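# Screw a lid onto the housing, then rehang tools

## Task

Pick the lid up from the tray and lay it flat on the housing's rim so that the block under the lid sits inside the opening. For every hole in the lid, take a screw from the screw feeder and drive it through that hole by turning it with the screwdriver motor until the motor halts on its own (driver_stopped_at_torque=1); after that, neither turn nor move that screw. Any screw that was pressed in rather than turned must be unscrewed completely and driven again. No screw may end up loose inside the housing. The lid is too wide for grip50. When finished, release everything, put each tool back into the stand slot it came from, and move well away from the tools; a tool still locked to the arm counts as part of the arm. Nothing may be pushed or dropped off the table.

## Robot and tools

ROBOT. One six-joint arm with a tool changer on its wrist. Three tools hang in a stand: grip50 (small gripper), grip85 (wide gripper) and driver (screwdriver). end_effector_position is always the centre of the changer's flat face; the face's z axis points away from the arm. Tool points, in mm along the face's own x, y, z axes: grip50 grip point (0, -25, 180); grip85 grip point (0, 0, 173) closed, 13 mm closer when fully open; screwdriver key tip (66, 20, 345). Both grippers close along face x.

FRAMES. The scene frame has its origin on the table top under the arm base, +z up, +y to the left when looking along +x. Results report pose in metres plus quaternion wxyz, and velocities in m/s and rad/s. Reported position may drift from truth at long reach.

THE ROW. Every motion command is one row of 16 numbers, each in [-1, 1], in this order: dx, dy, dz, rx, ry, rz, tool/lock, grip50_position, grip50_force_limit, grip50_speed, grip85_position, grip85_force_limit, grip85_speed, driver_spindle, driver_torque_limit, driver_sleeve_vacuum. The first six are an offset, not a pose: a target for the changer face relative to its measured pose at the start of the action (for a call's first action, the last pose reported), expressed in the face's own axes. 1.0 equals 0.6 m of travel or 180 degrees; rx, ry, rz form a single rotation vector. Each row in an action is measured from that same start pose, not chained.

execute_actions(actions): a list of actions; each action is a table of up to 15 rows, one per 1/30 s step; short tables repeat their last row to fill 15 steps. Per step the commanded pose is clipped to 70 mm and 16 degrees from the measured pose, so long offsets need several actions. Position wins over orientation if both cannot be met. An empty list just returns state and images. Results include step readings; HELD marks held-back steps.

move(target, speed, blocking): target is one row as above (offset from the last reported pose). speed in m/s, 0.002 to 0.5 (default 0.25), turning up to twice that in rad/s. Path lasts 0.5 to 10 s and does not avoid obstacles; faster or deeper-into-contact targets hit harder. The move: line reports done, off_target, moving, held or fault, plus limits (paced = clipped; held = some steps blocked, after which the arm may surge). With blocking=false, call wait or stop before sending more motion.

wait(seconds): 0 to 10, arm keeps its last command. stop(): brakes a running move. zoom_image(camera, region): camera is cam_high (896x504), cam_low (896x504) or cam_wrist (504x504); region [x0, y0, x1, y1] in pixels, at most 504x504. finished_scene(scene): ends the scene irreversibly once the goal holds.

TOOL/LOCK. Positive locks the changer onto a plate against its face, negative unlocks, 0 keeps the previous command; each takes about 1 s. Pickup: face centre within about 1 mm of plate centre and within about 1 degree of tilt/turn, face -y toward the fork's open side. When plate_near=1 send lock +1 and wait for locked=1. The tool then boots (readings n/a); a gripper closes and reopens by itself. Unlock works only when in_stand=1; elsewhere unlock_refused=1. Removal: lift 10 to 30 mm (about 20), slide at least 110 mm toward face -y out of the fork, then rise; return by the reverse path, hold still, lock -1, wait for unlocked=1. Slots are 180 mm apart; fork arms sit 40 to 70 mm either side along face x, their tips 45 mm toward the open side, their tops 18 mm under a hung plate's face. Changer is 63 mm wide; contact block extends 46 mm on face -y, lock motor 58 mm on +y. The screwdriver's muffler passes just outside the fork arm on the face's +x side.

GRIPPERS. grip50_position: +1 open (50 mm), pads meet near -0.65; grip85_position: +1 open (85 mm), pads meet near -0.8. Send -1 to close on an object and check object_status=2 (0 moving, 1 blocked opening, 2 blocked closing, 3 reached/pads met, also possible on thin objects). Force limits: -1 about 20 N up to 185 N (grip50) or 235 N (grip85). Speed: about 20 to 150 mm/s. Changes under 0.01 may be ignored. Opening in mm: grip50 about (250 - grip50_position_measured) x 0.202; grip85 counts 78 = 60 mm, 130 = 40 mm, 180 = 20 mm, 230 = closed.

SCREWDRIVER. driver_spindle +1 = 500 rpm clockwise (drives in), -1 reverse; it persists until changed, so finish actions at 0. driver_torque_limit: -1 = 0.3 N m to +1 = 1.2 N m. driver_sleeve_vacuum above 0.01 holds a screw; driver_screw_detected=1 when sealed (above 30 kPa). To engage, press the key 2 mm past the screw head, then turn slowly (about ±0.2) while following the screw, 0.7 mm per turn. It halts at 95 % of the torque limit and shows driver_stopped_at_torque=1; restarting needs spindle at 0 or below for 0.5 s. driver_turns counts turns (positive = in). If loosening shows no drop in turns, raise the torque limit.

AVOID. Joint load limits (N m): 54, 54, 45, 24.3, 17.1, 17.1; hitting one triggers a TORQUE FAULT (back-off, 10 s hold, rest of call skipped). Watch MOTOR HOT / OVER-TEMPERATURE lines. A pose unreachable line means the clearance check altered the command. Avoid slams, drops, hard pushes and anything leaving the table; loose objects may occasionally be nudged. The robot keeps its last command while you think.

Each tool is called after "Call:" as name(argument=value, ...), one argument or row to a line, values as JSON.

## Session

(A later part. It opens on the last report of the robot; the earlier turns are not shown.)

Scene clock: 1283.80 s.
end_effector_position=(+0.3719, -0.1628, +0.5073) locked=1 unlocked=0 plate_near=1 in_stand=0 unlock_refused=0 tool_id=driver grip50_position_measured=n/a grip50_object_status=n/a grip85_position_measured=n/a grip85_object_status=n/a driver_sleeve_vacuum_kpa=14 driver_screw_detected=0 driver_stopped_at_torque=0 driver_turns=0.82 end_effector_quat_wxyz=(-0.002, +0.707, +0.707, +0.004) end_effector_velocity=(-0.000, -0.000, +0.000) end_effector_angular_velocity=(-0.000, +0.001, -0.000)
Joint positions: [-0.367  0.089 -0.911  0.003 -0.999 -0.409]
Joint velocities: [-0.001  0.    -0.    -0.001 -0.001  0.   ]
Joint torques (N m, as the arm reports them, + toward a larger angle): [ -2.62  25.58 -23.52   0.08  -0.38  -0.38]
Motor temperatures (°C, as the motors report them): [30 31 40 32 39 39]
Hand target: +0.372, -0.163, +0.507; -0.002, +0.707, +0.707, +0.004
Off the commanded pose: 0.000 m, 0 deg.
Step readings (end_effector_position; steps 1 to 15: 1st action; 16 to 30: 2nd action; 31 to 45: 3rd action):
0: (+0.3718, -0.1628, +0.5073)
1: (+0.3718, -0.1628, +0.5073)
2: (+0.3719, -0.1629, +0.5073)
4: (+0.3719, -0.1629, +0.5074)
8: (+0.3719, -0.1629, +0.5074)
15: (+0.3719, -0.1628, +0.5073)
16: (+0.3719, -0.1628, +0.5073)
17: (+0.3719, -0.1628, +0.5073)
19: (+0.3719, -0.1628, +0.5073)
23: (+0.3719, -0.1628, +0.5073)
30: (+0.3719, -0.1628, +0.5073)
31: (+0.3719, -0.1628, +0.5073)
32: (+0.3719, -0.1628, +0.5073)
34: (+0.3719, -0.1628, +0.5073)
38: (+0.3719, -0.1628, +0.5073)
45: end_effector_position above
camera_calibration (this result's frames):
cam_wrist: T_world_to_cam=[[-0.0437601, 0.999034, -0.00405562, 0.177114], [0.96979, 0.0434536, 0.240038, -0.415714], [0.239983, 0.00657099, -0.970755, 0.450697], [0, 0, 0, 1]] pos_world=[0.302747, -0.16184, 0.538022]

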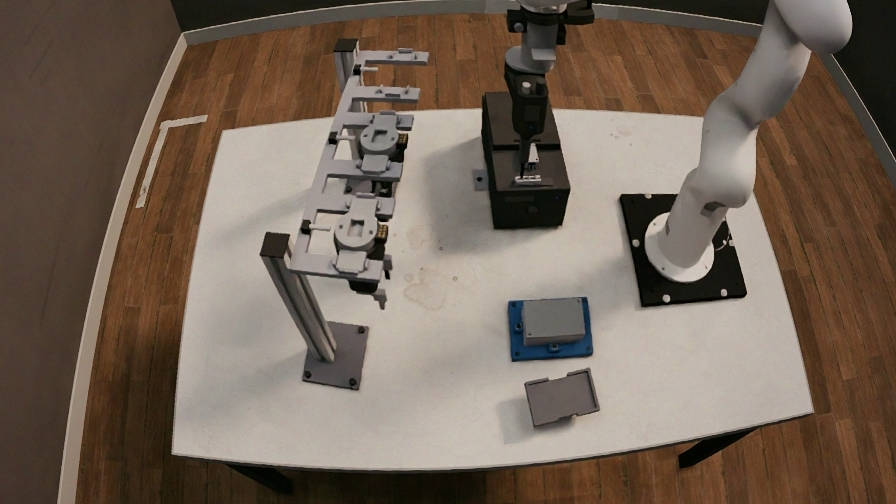

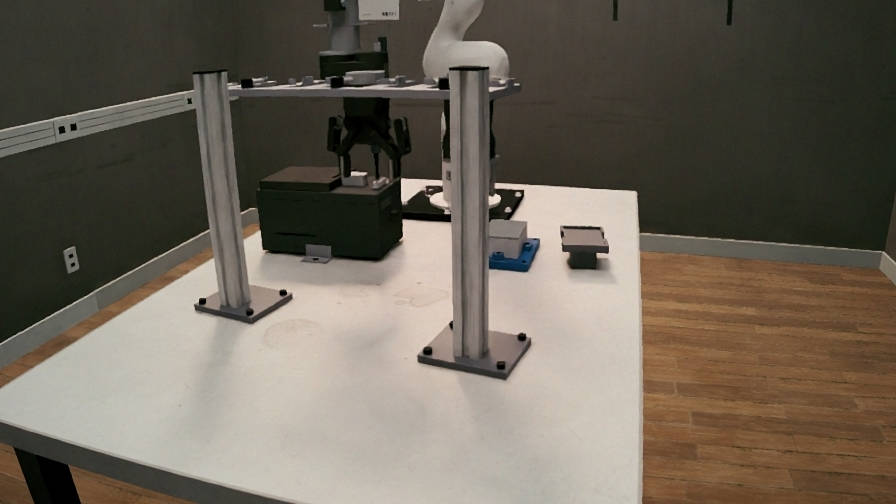

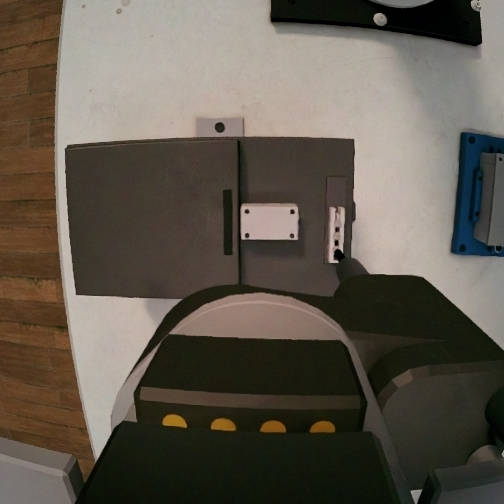

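Call:
move(
  target=[-0.0005,-0.0042,-0.009,0,0,0,0,0,0,0,0,0,0,0,-1,0.5],
  speed=0.01,
)

Call:
zoom_image(
  camera="cam_wrist",
  region=[300,200,380,280],
)

Call:
zoom_image(
  camera="cam_low",
  region=[350,150,410,210],
)

Scene clock: 1332.67 s.
end_effector_position=(+0.3693, -0.1632, +0.5125) locked=1 unlocked=0 plate_near=1 in_stand=0 unlock_refused=0 tool_id=driver grip50_position_measured=n/a grip50_object_status=n/a grip85_position_measured=n/a grip85_object_status=n/a driver_sleeve_vacuum_kpa=37 driver_screw_detected=1 driver_stopped_at_torque=0 driver_turns=0.82 end_effector_quat_wxyz=(-0.002, +0.707, +0.707, +0.004) end_effector_velocity=(+0.001, -0.000, +0.001) end_effector_angular_velocity=(-0.001, -0.003, -0.000)
Joint positions: [-0.37   0.097 -0.915  0.003 -1.012 -0.412]
Joint velocities: [ 0.     0.001 -0.003  0.001  0.    -0.   ]
Joint torques (N m, as the arm reports them, + toward a larger angle): [ -2.14  27.91 -25.88   0.73  -0.06  -0.22]
Motor temperatures (°C, as the motors report them): [30 31 40 32 39 39]
Hand target: +0.369, -0.163, +0.513; -0.002, +0.707, +0.707, +0.004
Off the commanded pose: 0.000 m, 0 deg.
move: done
camera_calibration (this result's frames):
cam_wrist: T_world_to_cam=[[-0.043822, 0.999032, -0.00385914, 0.177252], [0.969903, 0.0434697, 0.239582, -0.414256], [0.239517, 0.00675596, -0.970869, 0.456611], [0, 0, 0, 1]] pos_world=[0.300189, -0.162157, 0.543242]

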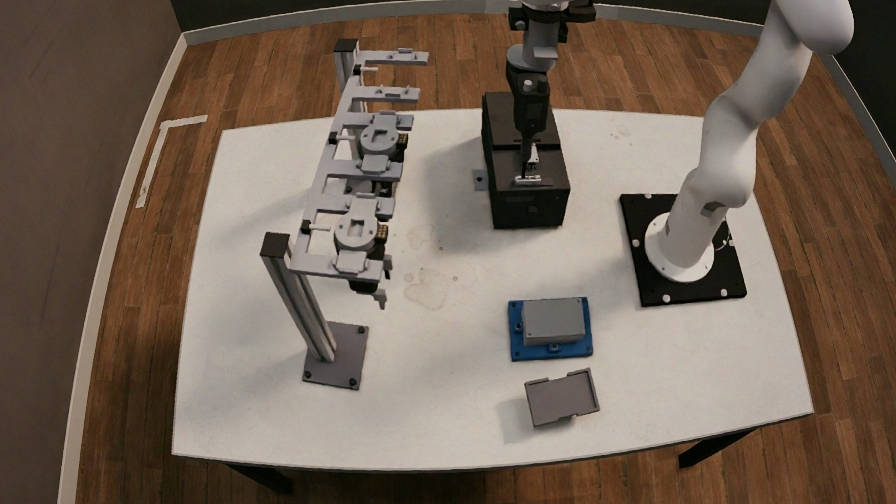

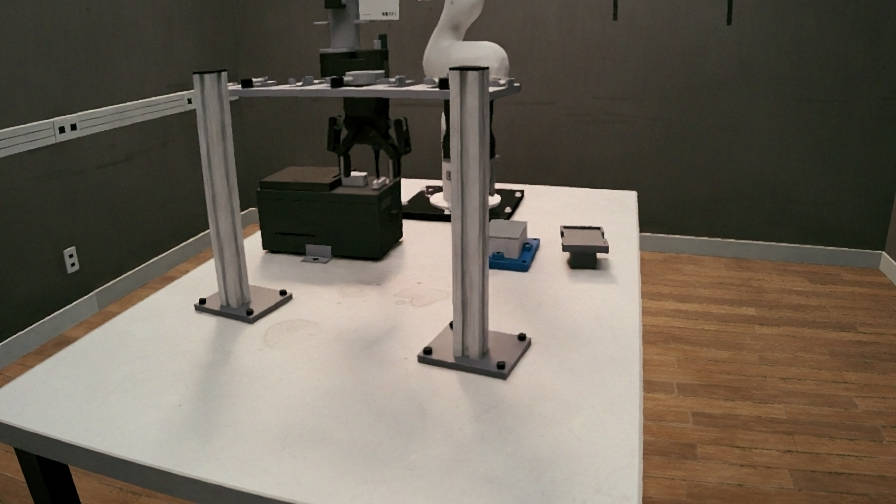

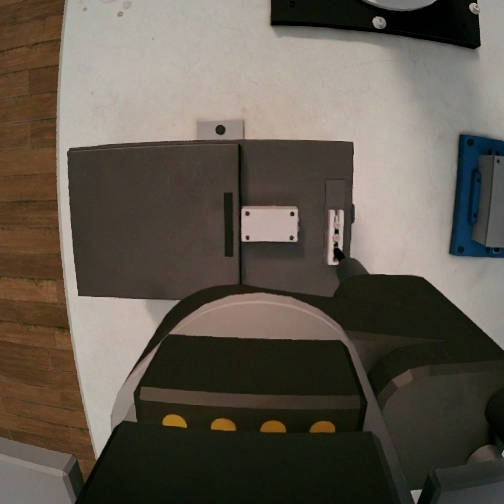

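Region (300, 200, 380, 280) of cam_wrist's 504x504 image, scaled by 6.300, with more detail than that image has.

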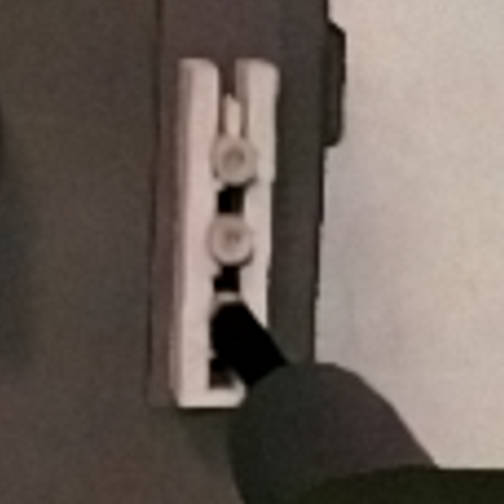

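Region (350, 150, 410, 210) of cam_low's 896x504 image, scaled by 8.400, with more detail than that image has.

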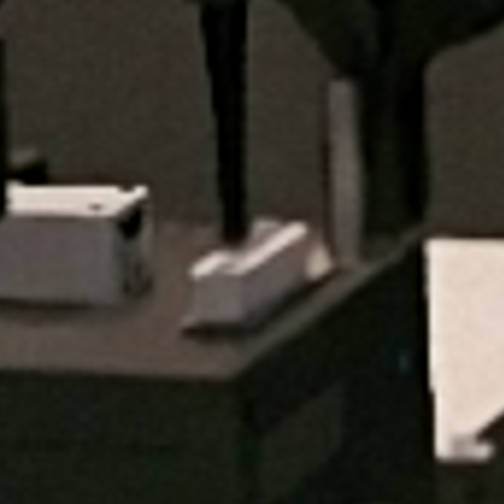

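Call:
move(
  target=[0,0,-0.06,0,0,0,0,0,0,0,0,0,0,0,-1,0.5],
  speed=0.02,
)

Call:
zoom_image(
  camera="cam_wrist",
  region=[300,200,380,280],
)

Call:
zoom_image(
  camera="cam_low",
  region=[350,130,410,190],
)

Scene clock: 1342.73 s.
end_effector_position=(+0.3693, -0.1634, +0.5484) locked=1 unlocked=0 plate_near=1 in_stand=0 unlock_refused=0 tool_id=driver grip50_position_measured=n/a grip50_object_status=n/a grip85_position_measured=n/a grip85_object_status=n/a driver_sleeve_vacuum_kpa=39 driver_screw_detected=1 driver_stopped_at_torque=0 driver_turns=0.82 end_effector_quat_wxyz=(-0.002, +0.707, +0.707, +0.004) end_effector_velocity=(-0.000, +0.000, -0.000) end_effector_angular_velocity=(+0.002, +0.003, +0.001)
Joint positions: [-0.37   0.114 -0.98   0.003 -1.095 -0.412]
Joint velocities: [ 0.    -0.001 -0.001  0.    -0.003 -0.   ]
Joint torques (N m, as the arm reports them, + toward a larger angle): [ -1.2   27.14 -26.49   1.17  -0.09  -0.24]
Motor temperatures (°C, as the motors report them): [30 31 40 32 39 39]
Hand target: +0.369, -0.163, +0.549; -0.002, +0.707, +0.707, +0.004
Off the commanded pose: 0.000 m, 0 deg.
move: done
camera_calibration (this result's frames):
cam_wrist: T_world_to_cam=[[-0.043944, 0.999027, -0.00378928, 0.177644], [0.969895, 0.0435713, 0.239594, -0.422822], [0.239526, 0.0068535, -0.970866, 0.491503], [0, 0, 0, 1]] pos_world=[0.300172, -0.162417, 0.579162]

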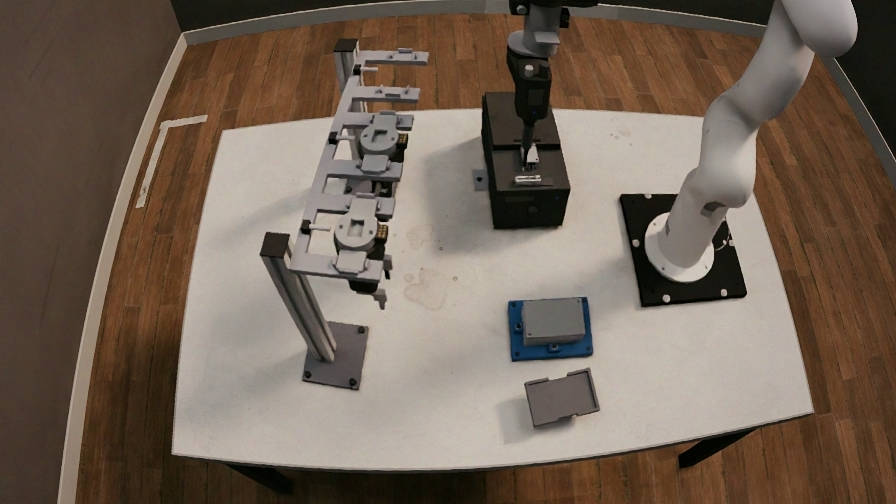

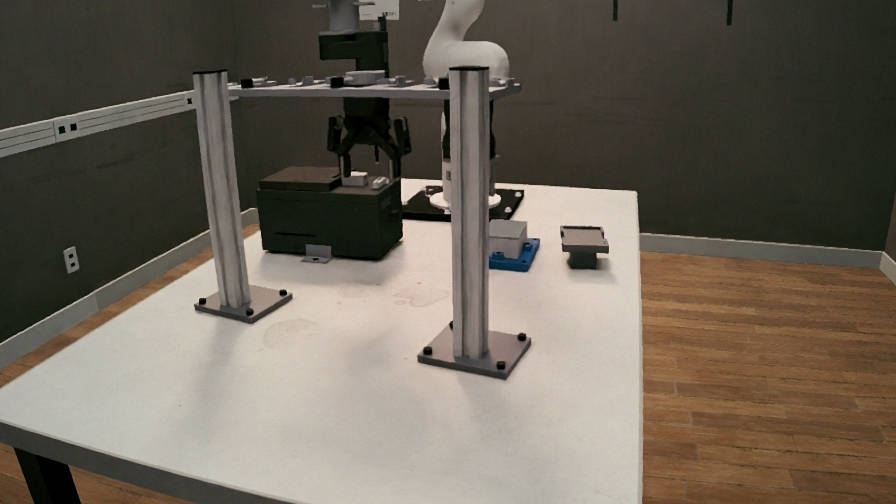

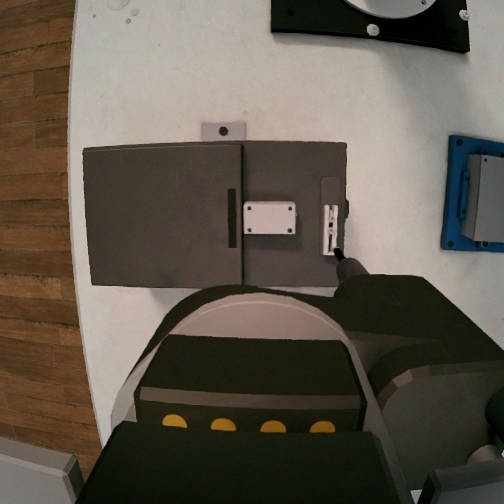

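Region (300, 200, 380, 280) of cam_wrist's 504x504 image, scaled by 6.300, with more detail than that image has.

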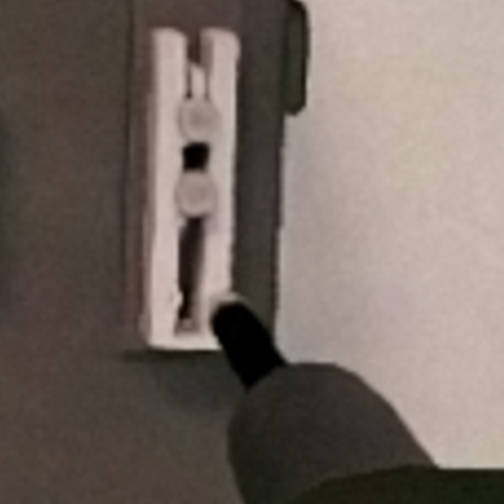

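Region (350, 130, 410, 190) of cam_low's 896x504 image, scaled by 8.400, with more detail than that image has.

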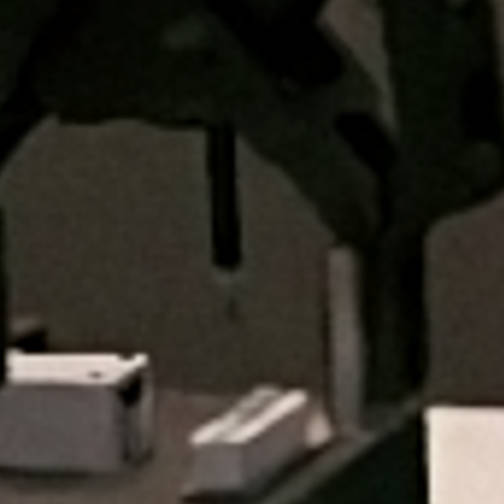

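Call:
move(
  target=[0.499,0.012,0.1473,0,0,0,0,0,0,0,0,0,0,0,-1,0.5],
  speed=0.15,
)

Call:
zoom_image(
  camera="cam_wrist",
  region=[270,180,410,320],
)

Call:
zoom_image(
  camera="cam_high",
  region=[490,270,610,370],
)

Scene clock: 1361.77 s.
end_effector_position=(+0.3766, +0.1365, +0.4624) locked=1 unlocked=0 plate_near=1 in_stand=0 unlock_refused=0 tool_id=driver grip50_position_measured=n/a grip50_object_status=n/a grip85_position_measured=n/a grip85_object_status=n/a driver_sleeve_vacuum_kpa=39 driver_screw_detected=1 driver_stopped_at_torque=0 driver_turns=0.82 end_effector_quat_wxyz=(-0.003, +0.707, +0.707, +0.004) end_effector_velocity=(-0.000, +0.001, -0.001) end_effector_angular_velocity=(-0.001, +0.001, -0.001)
Joint positions: [ 0.392  0.061 -0.829  0.004 -0.889  0.35 ]
Joint velocities: [ 0.002 -0.002 -0.    -0.     0.     0.003]
Joint torques (N m, as the arm reports them, + toward a larger angle): [ -1.17  29.14 -25.91   0.95   0.71  -0.28]
Motor temperatures (°C, as the motors report them): [30 31 40 32 39 39]
Hand target: +0.377, +0.137, +0.462; -0.003, +0.707, +0.707, +0.004
Off the commanded pose: 0.000 m, 0 deg.
move: done
camera_calibration (this result's frames):
cam_wrist: T_world_to_cam=[[-0.0434831, 0.99905, -0.00288235, -0.122588], [0.970156, 0.0429141, 0.238655, -0.421921], [0.238552, 0.00758114, -0.9711, 0.404528], [0, 0, 0, 1]] pos_world=[0.307498, 0.137511, 0.493177]

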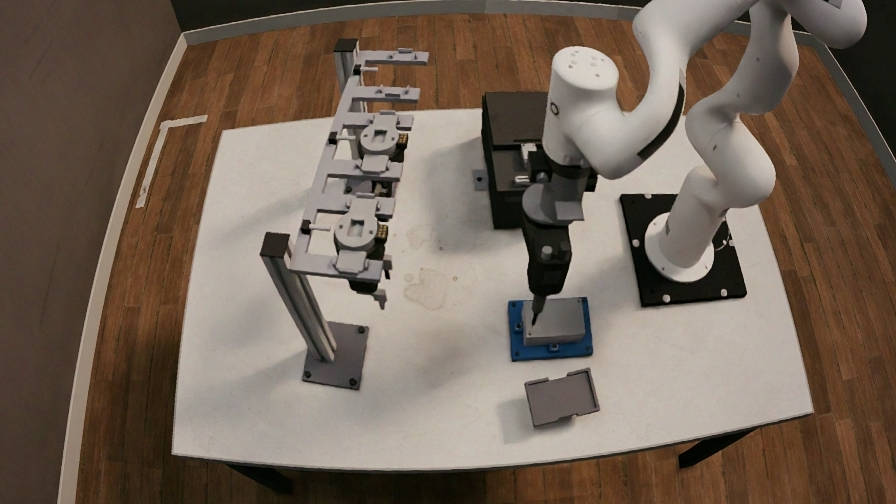

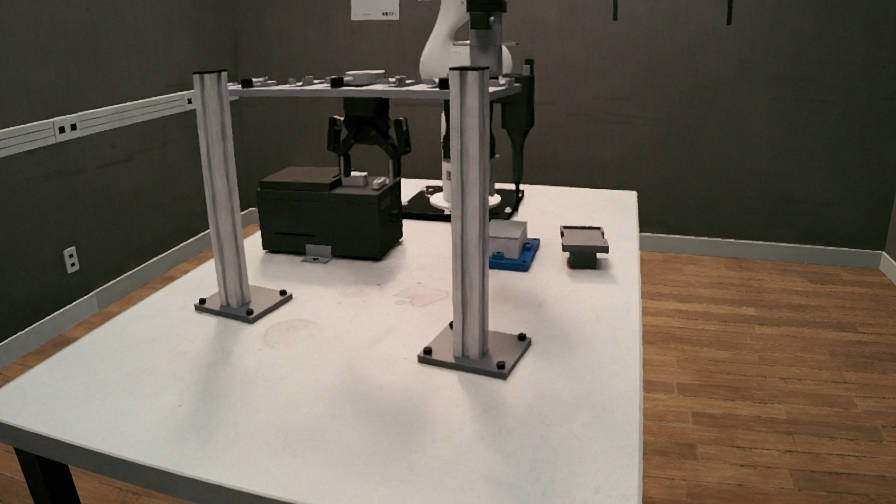

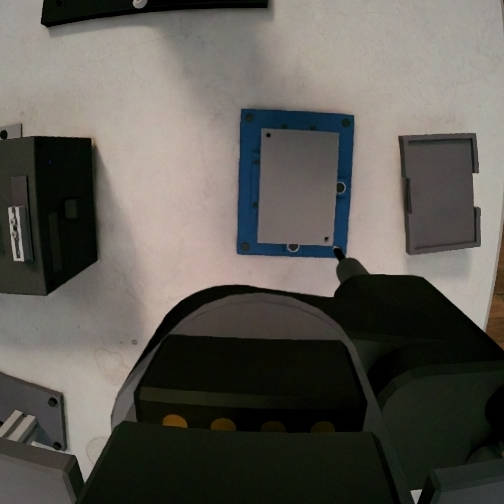

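Region (270, 180, 410, 320) of cam_wrist's 504x504 image, scaled by 3.600, with more detail than that image has.

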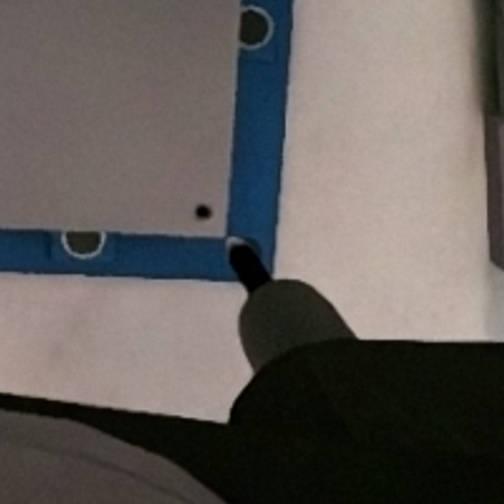

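Region (490, 270, 610, 370) of cam_high's 896x504 image, scaled by 4.200, with more detail than that image has.

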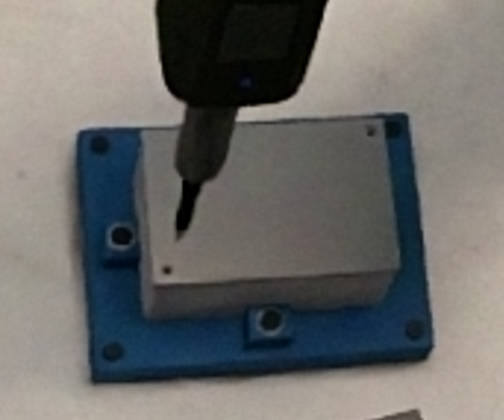

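Call:
move(
  target=[-0.0033,0,0.0473,0,0,0,0,0,0,0,0,0,0,0,-1,0.5],
  speed=0.03,
)

Call:
zoom_image(
  camera="cam_wrist",
  region=[300,210,380,290],
)

Call:
zoom_image(
  camera="cam_high",
  region=[510,300,570,350],
)

Call:
zoom_image(
  camera="cam_low",
  region=[490,180,550,240],
)

Scene clock: 1378.50 s.
end_effector_position=(+0.3766, +0.1348, +0.4341) locked=1 unlocked=0 plate_near=1 in_stand=0 unlock_refused=0 tool_id=driver grip50_position_measured=n/a grip50_object_status=n/a grip85_position_measured=n/a grip85_object_status=n/a driver_sleeve_vacuum_kpa=39 driver_screw_detected=1 driver_stopped_at_torque=0 driver_turns=0.82 end_effector_quat_wxyz=(-0.003, +0.707, +0.707, +0.004) end_effector_velocity=(+0.000, +0.000, -0.001) end_effector_angular_velocity=(+0.000, -0.001, -0.001)
Joint positions: [ 0.388  0.034 -0.788  0.004 -0.82   0.345]
Joint velocities: [-0.    -0.002  0.001 -0.     0.003  0.   ]
Joint torques (N m, as the arm reports them, + toward a larger angle): [ -0.82  30.09 -25.56   0.78   0.64  -0.31]
Motor temperatures (°C, as the motors report them): [30 31 41 32 39 39]
Hand target: +0.377, +0.135, +0.434; -0.003, +0.707, +0.707, +0.004
Off the commanded pose: 0.000 m, 0 deg.
move: done
camera_calibration (this result's frames):
cam_wrist: T_world_to_cam=[[-0.0433903, 0.999054, -0.00291263, -0.12093], [0.970118, 0.0428298, 0.238822, -0.415187], [0.238721, 0.00753695, -0.971059, 0.376987], [0, 0, 0, 1]] pos_world=[0.307539, 0.135757, 0.46488]

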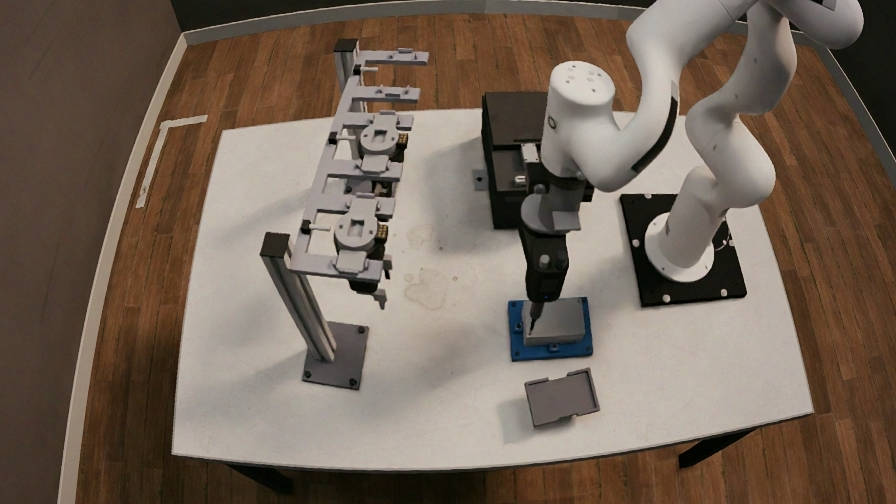

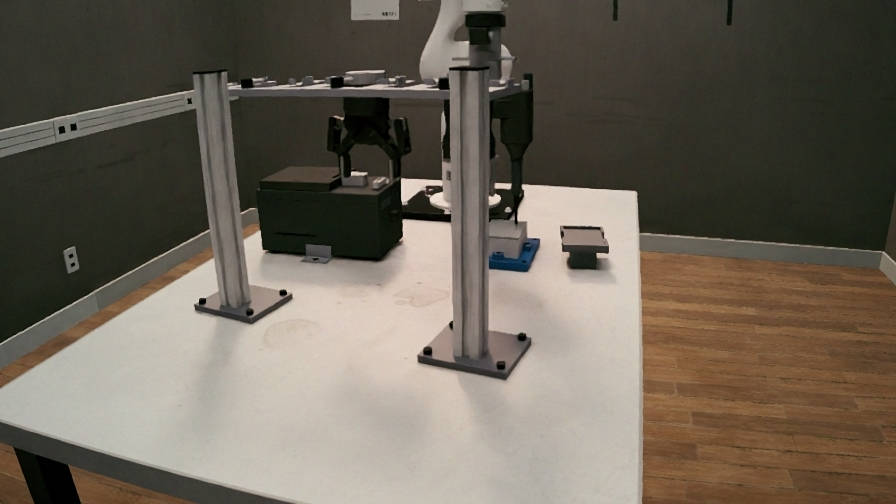

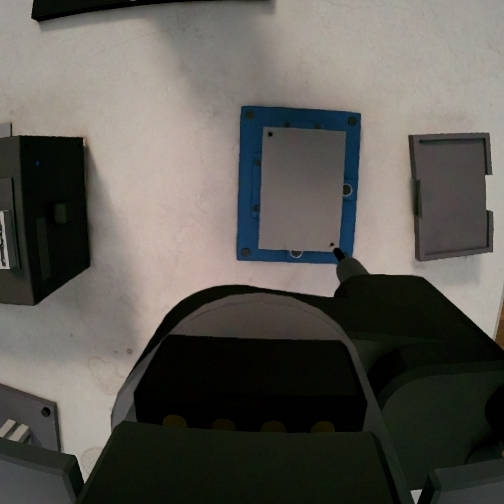

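Region (300, 210, 380, 290) of cam_wrist's 504x504 image, scaled by 6.300, with more detail than that image has.

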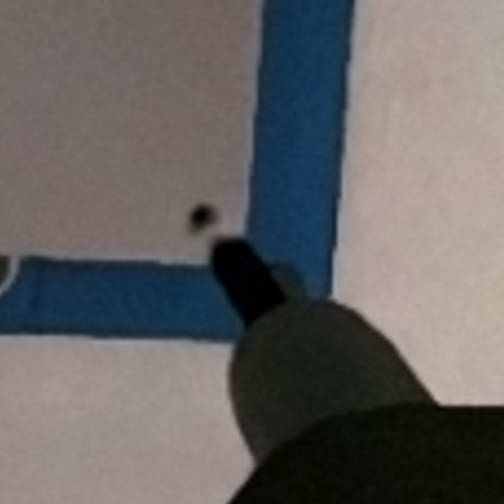

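Region (510, 300, 570, 350) of cam_high's 896x504 image, scaled by 8.400, with more detail than that image has.

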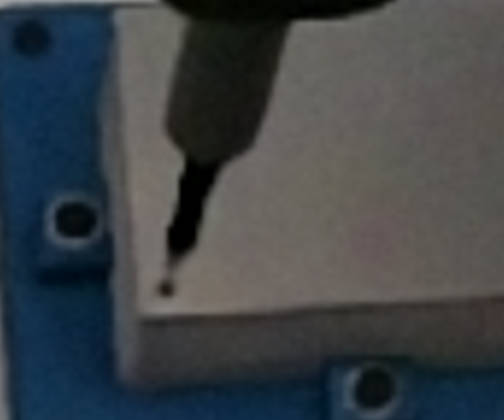

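Region (490, 180, 550, 240) of cam_low's 896x504 image, scaled by 8.400, with more detail than that image has.

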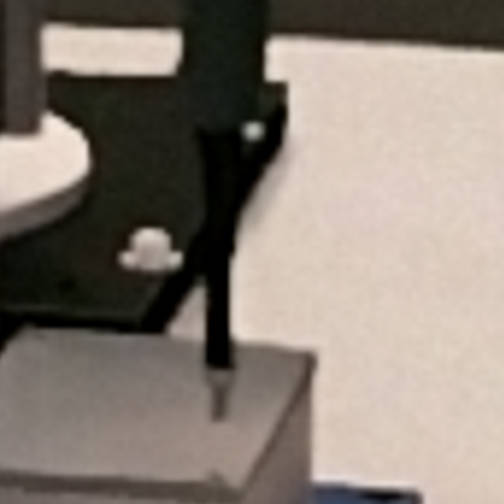

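Call:
move(
  target=[0,0,0.0167,0,0,0,0,0,0,0,0,0,0,0,-1,0.5],
  speed=0.005,
)

Call:
zoom_image(
  camera="cam_wrist",
  region=[300,210,380,290],
)

Call:
zoom_image(
  camera="cam_low",
  region=[490,180,550,240],
)

Scene clock: 1397.63 s.
end_effector_position=(+0.3766, +0.1348, +0.4241) locked=1 unlocked=0 plate_near=1 in_stand=0 unlock_refused=0 tool_id=driver grip50_position_measured=n/a grip50_object_status=n/a grip85_position_measured=n/a grip85_object_status=n/a driver_sleeve_vacuum_kpa=39 driver_screw_detected=1 driver_stopped_at_torque=0 driver_turns=0.82 end_effector_quat_wxyz=(-0.003, +0.707, +0.707, +0.004) end_effector_velocity=(+0.000, -0.001, +0.000) end_effector_angular_velocity=(+0.001, -0.002, -0.002)
Joint positions: [ 0.388  0.022 -0.775  0.004 -0.795  0.345]
Joint velocities: [-0.002  0.001 -0.    -0.     0.001  0.   ]
Joint torques (N m, as the arm reports them, + toward a larger angle): [ -1.64  30.75 -24.96   0.78   0.61  -0.27]
Motor temperatures (°C, as the motors report them): [30 31 41 32 39 39]
Hand target: +0.377, +0.135, +0.424; -0.003, +0.707, +0.707, +0.004
Off the commanded pose: 0.000 m, 0 deg.
move: done
camera_calibration (this result's frames):
cam_wrist: T_world_to_cam=[[-0.0433611, 0.999055, -0.00294939, -0.121025], [0.970124, 0.0428104, 0.238802, -0.412796], [0.238703, 0.00749346, -0.971064, 0.36729], [0, 0, 0, 1]] pos_world=[0.307542, 0.13583, 0.454882]

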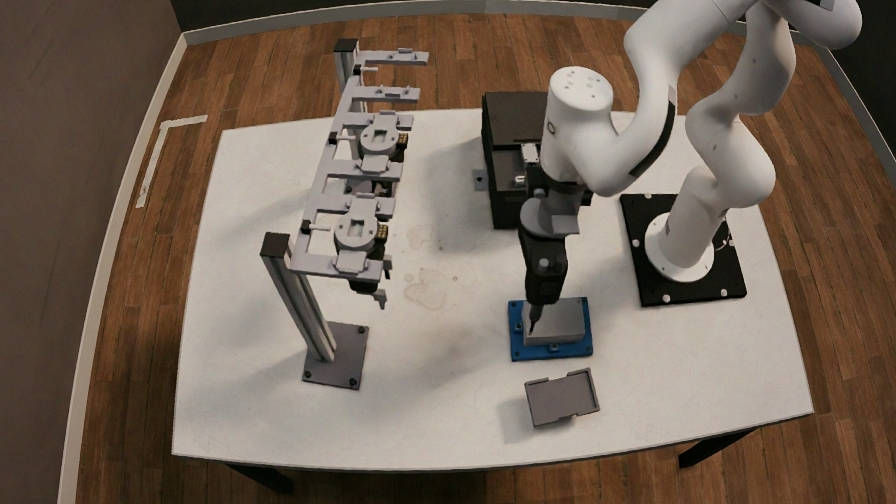

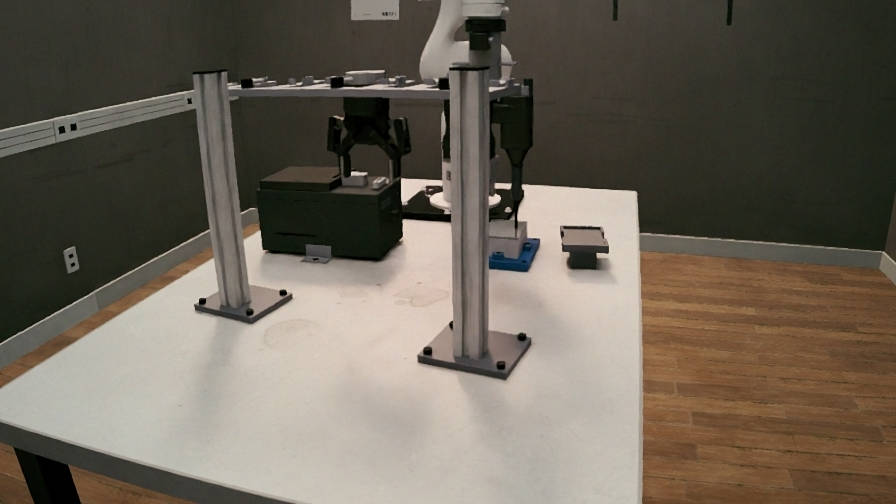

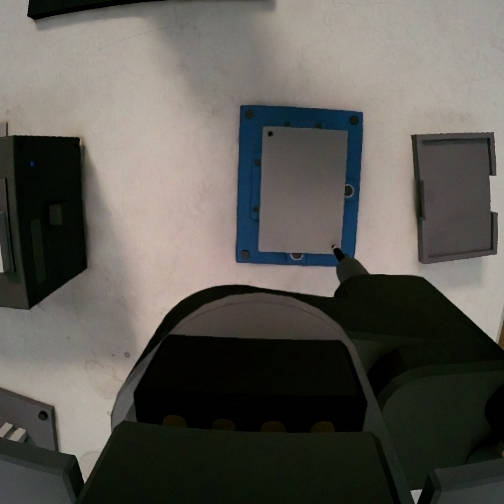

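Region (300, 210, 380, 290) of cam_wrist's 504x504 image, scaled by 6.300, with more detail than that image has.

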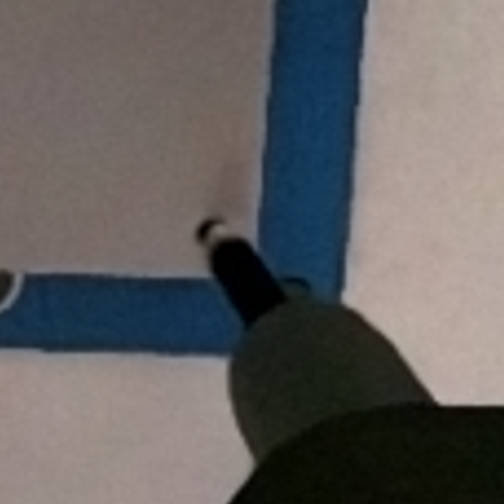

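Region (490, 180, 550, 240) of cam_low's 896x504 image, scaled by 8.400, with more detail than that image has.

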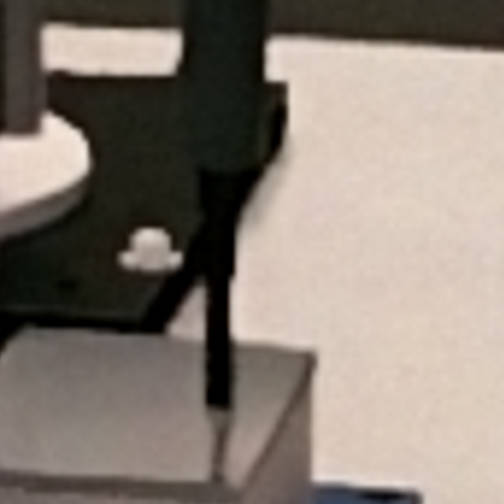

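Call:
move(
  target=[0,0,0.0067,0,0,0,0,0,0,0,0,0,0,0,-1,0.5],
  speed=0.004,
)

Call:
zoom_image(
  camera="cam_wrist",
  region=[310,220,370,280],
)

Call:
zoom_image(
  camera="cam_low",
  region=[490,190,550,250],
)

Call:
zoom_image(
  camera="cam_high",
  region=[510,300,570,350],
)

Scene clock: 1407.37 s.
end_effector_position=(+0.3766, +0.1349, +0.4201) locked=1 unlocked=0 plate_near=1 in_stand=0 unlock_refused=0 tool_id=driver grip50_position_measured=n/a grip50_object_status=n/a grip85_position_measured=n/a grip85_object_status=n/a driver_sleeve_vacuum_kpa=39 driver_screw_detected=1 driver_stopped_at_torque=0 driver_turns=0.82 end_effector_quat_wxyz=(-0.003, +0.707, +0.707, +0.004) end_effector_velocity=(+0.000, -0.000, -0.000) end_effector_angular_velocity=(+0.001, -0.002, -0.001)
Joint positions: [ 0.388  0.017 -0.77   0.004 -0.786  0.345]
Joint velocities: [-0.001 -0.     0.     0.001  0.003  0.   ]
Joint torques (N m, as the arm reports them, + toward a larger angle): [ -1.51  30.76 -24.84   0.63   0.7   -0.21]
Motor temperatures (°C, as the motors report them): [30 31 41 32 39 39]
Hand target: +0.377, +0.135, +0.420; -0.003, +0.707, +0.707, +0.004
Off the commanded pose: 0.000 m, 0 deg.
move: done
camera_calibration (this result's frames):
cam_wrist: T_world_to_cam=[[-0.0433501, 0.999056, -0.00296786, -0.12106], [0.970129, 0.0428043, 0.238784, -0.411833], [0.238686, 0.00747212, -0.971068, 0.363413], [0, 0, 0, 1]] pos_world=[0.307542, 0.135859, 0.450879]

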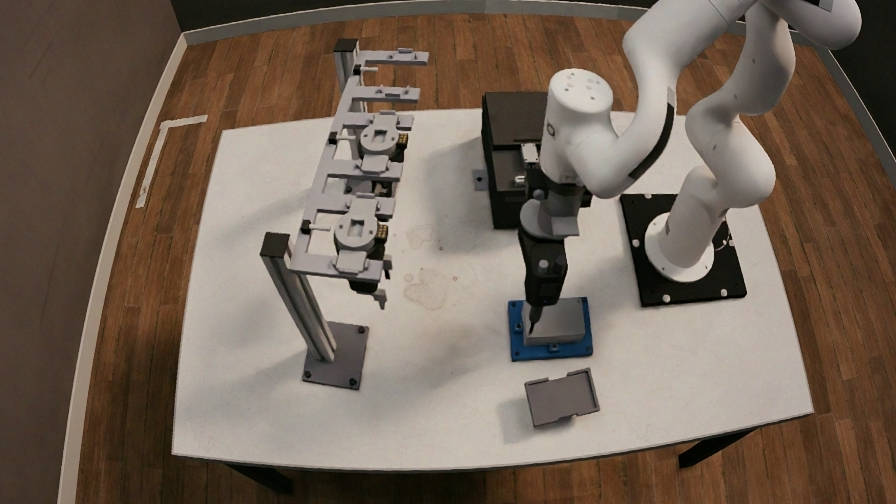

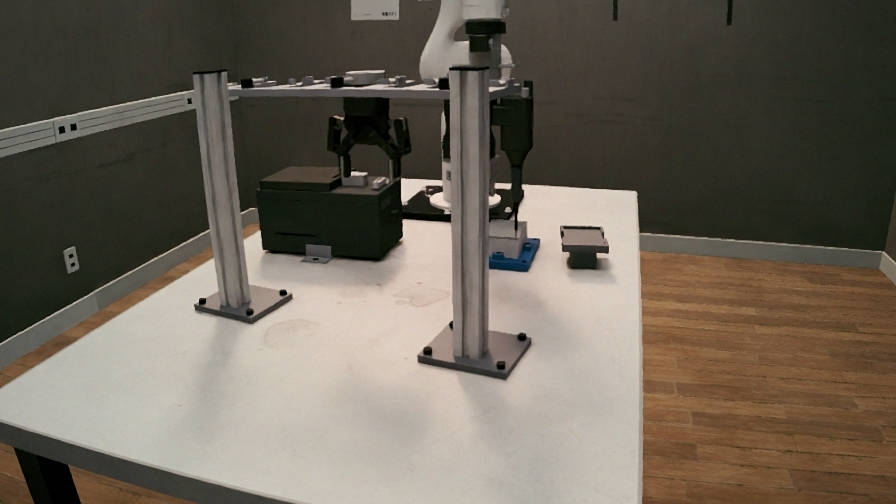

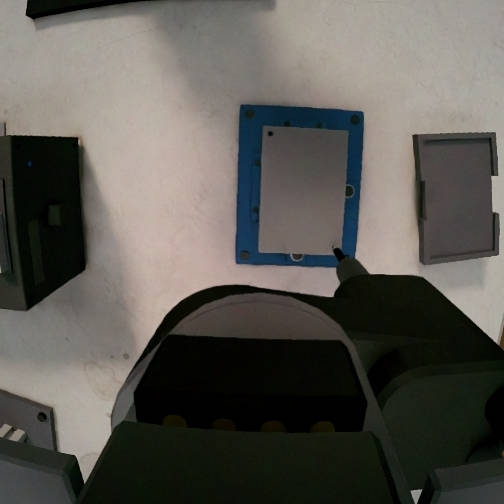

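Region (310, 220, 370, 280) of cam_wrist's 504x504 image, scaled by 8.400, with more detail than that image has.

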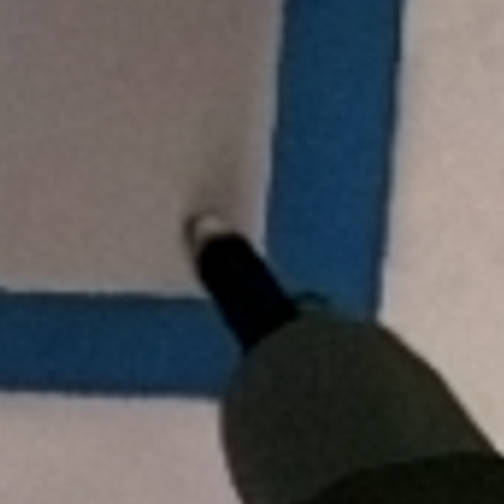

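Region (490, 190, 550, 250) of cam_low's 896x504 image, scaled by 8.400, with more detail than that image has.

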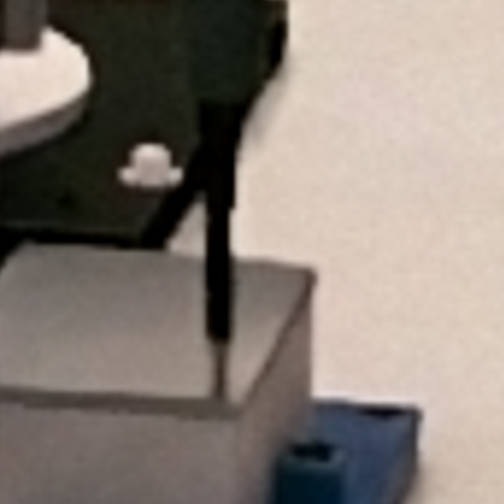

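Region (510, 300, 570, 350) of cam_high's 896x504 image, scaled by 8.400, with more detail than that image has.

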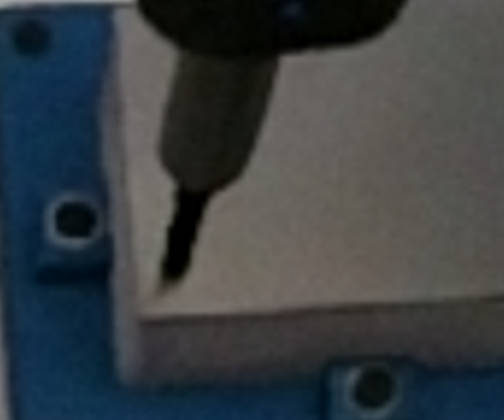

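Call:
move(
  target=[0,0,0.005,0,0,0,0,0,0,0,0,0,0,0,-1,0.5],
  speed=0.003,
)

Call:
zoom_image(
  camera="cam_wrist",
  region=[310,220,370,280],
)

Call:
zoom_image(
  camera="cam_low",
  region=[490,190,550,250],
)

Scene clock: 1416.43 s.
end_effector_position=(+0.3766, +0.1349, +0.4171) locked=1 unlocked=0 plate_near=1 in_stand=0 unlock_refused=0 tool_id=driver grip50_position_measured=n/a grip50_object_status=n/a grip85_position_measured=n/a grip85_object_status=n/a driver_sleeve_vacuum_kpa=35 driver_screw_detected=1 driver_stopped_at_torque=0 driver_turns=0.82 end_effector_quat_wxyz=(-0.003, +0.707, +0.707, +0.004) end_effector_velocity=(-0.000, +0.000, -0.000) end_effector_angular_velocity=(+0.000, +0.000, +0.001)
Joint positions: [ 0.388  0.013 -0.766  0.004 -0.778  0.345]
Joint velocities: [ 0.001  0.     0.     0.    -0.    -0.   ]
Joint torques (N m, as the arm reports them, + toward a larger angle): [ -1.68  31.06 -25.45   0.68   0.69  -0.34]
Motor temperatures (°C, as the motors report them): [30 31 41 32 39 39]
Hand target: +0.377, +0.135, +0.417; -0.003, +0.707, +0.707, +0.004
Off the commanded pose: 0.000 m, 0 deg.
move: done
camera_calibration (this result's frames):
cam_wrist: T_world_to_cam=[[-0.0433421, 0.999056, -0.00298252, -0.121086], [0.970133, 0.0428001, 0.238769, -0.411114], [0.238671, 0.00745529, -0.971072, 0.360521], [0, 0, 0, 1]] pos_world=[0.307541, 0.13588, 0.447892]

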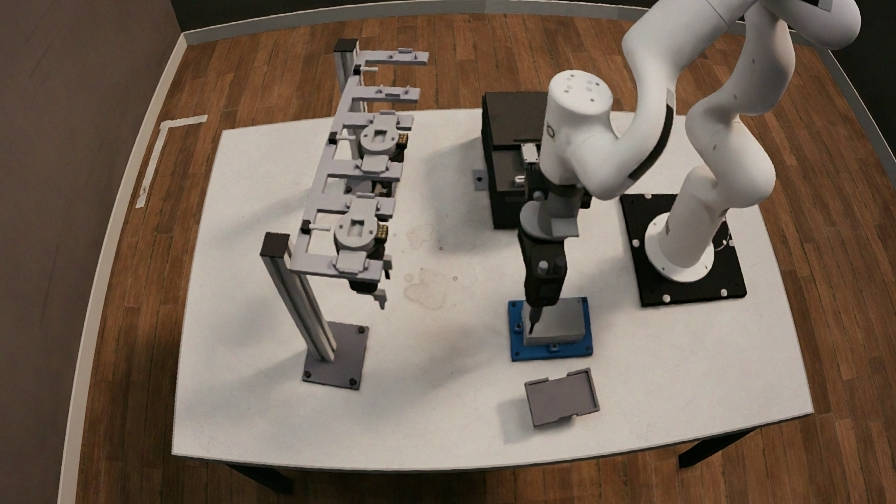

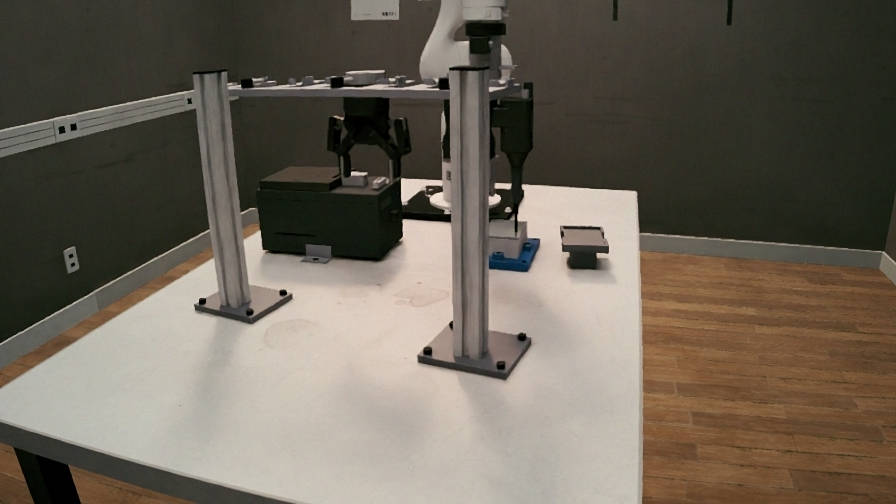

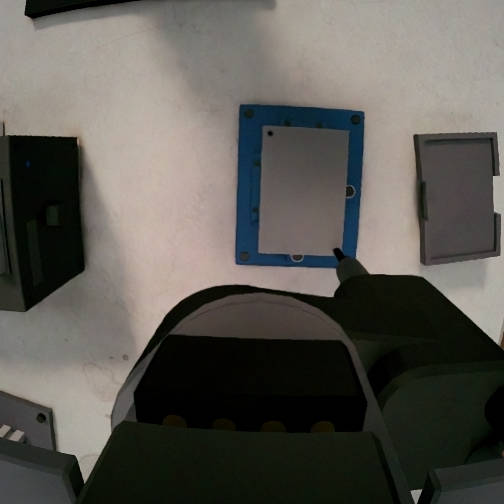

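Region (310, 220, 370, 280) of cam_wrist's 504x504 image, scaled by 8.400, with more detail than that image has.

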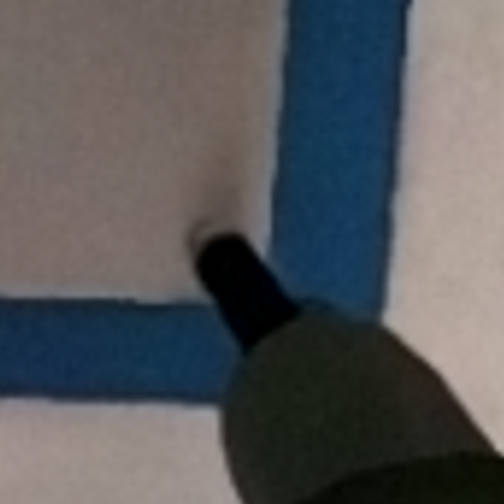

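Region (490, 190, 550, 250) of cam_low's 896x504 image, scaled by 8.400, with more detail than that image has.

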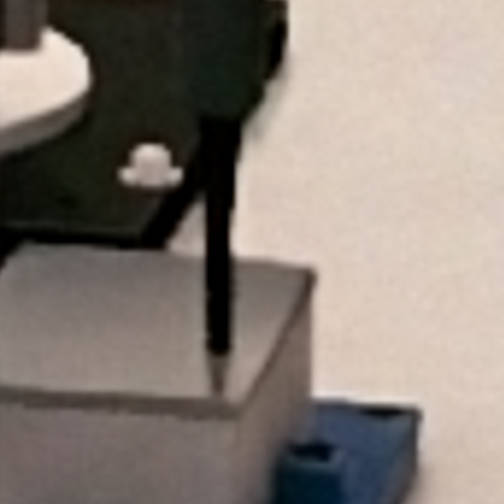

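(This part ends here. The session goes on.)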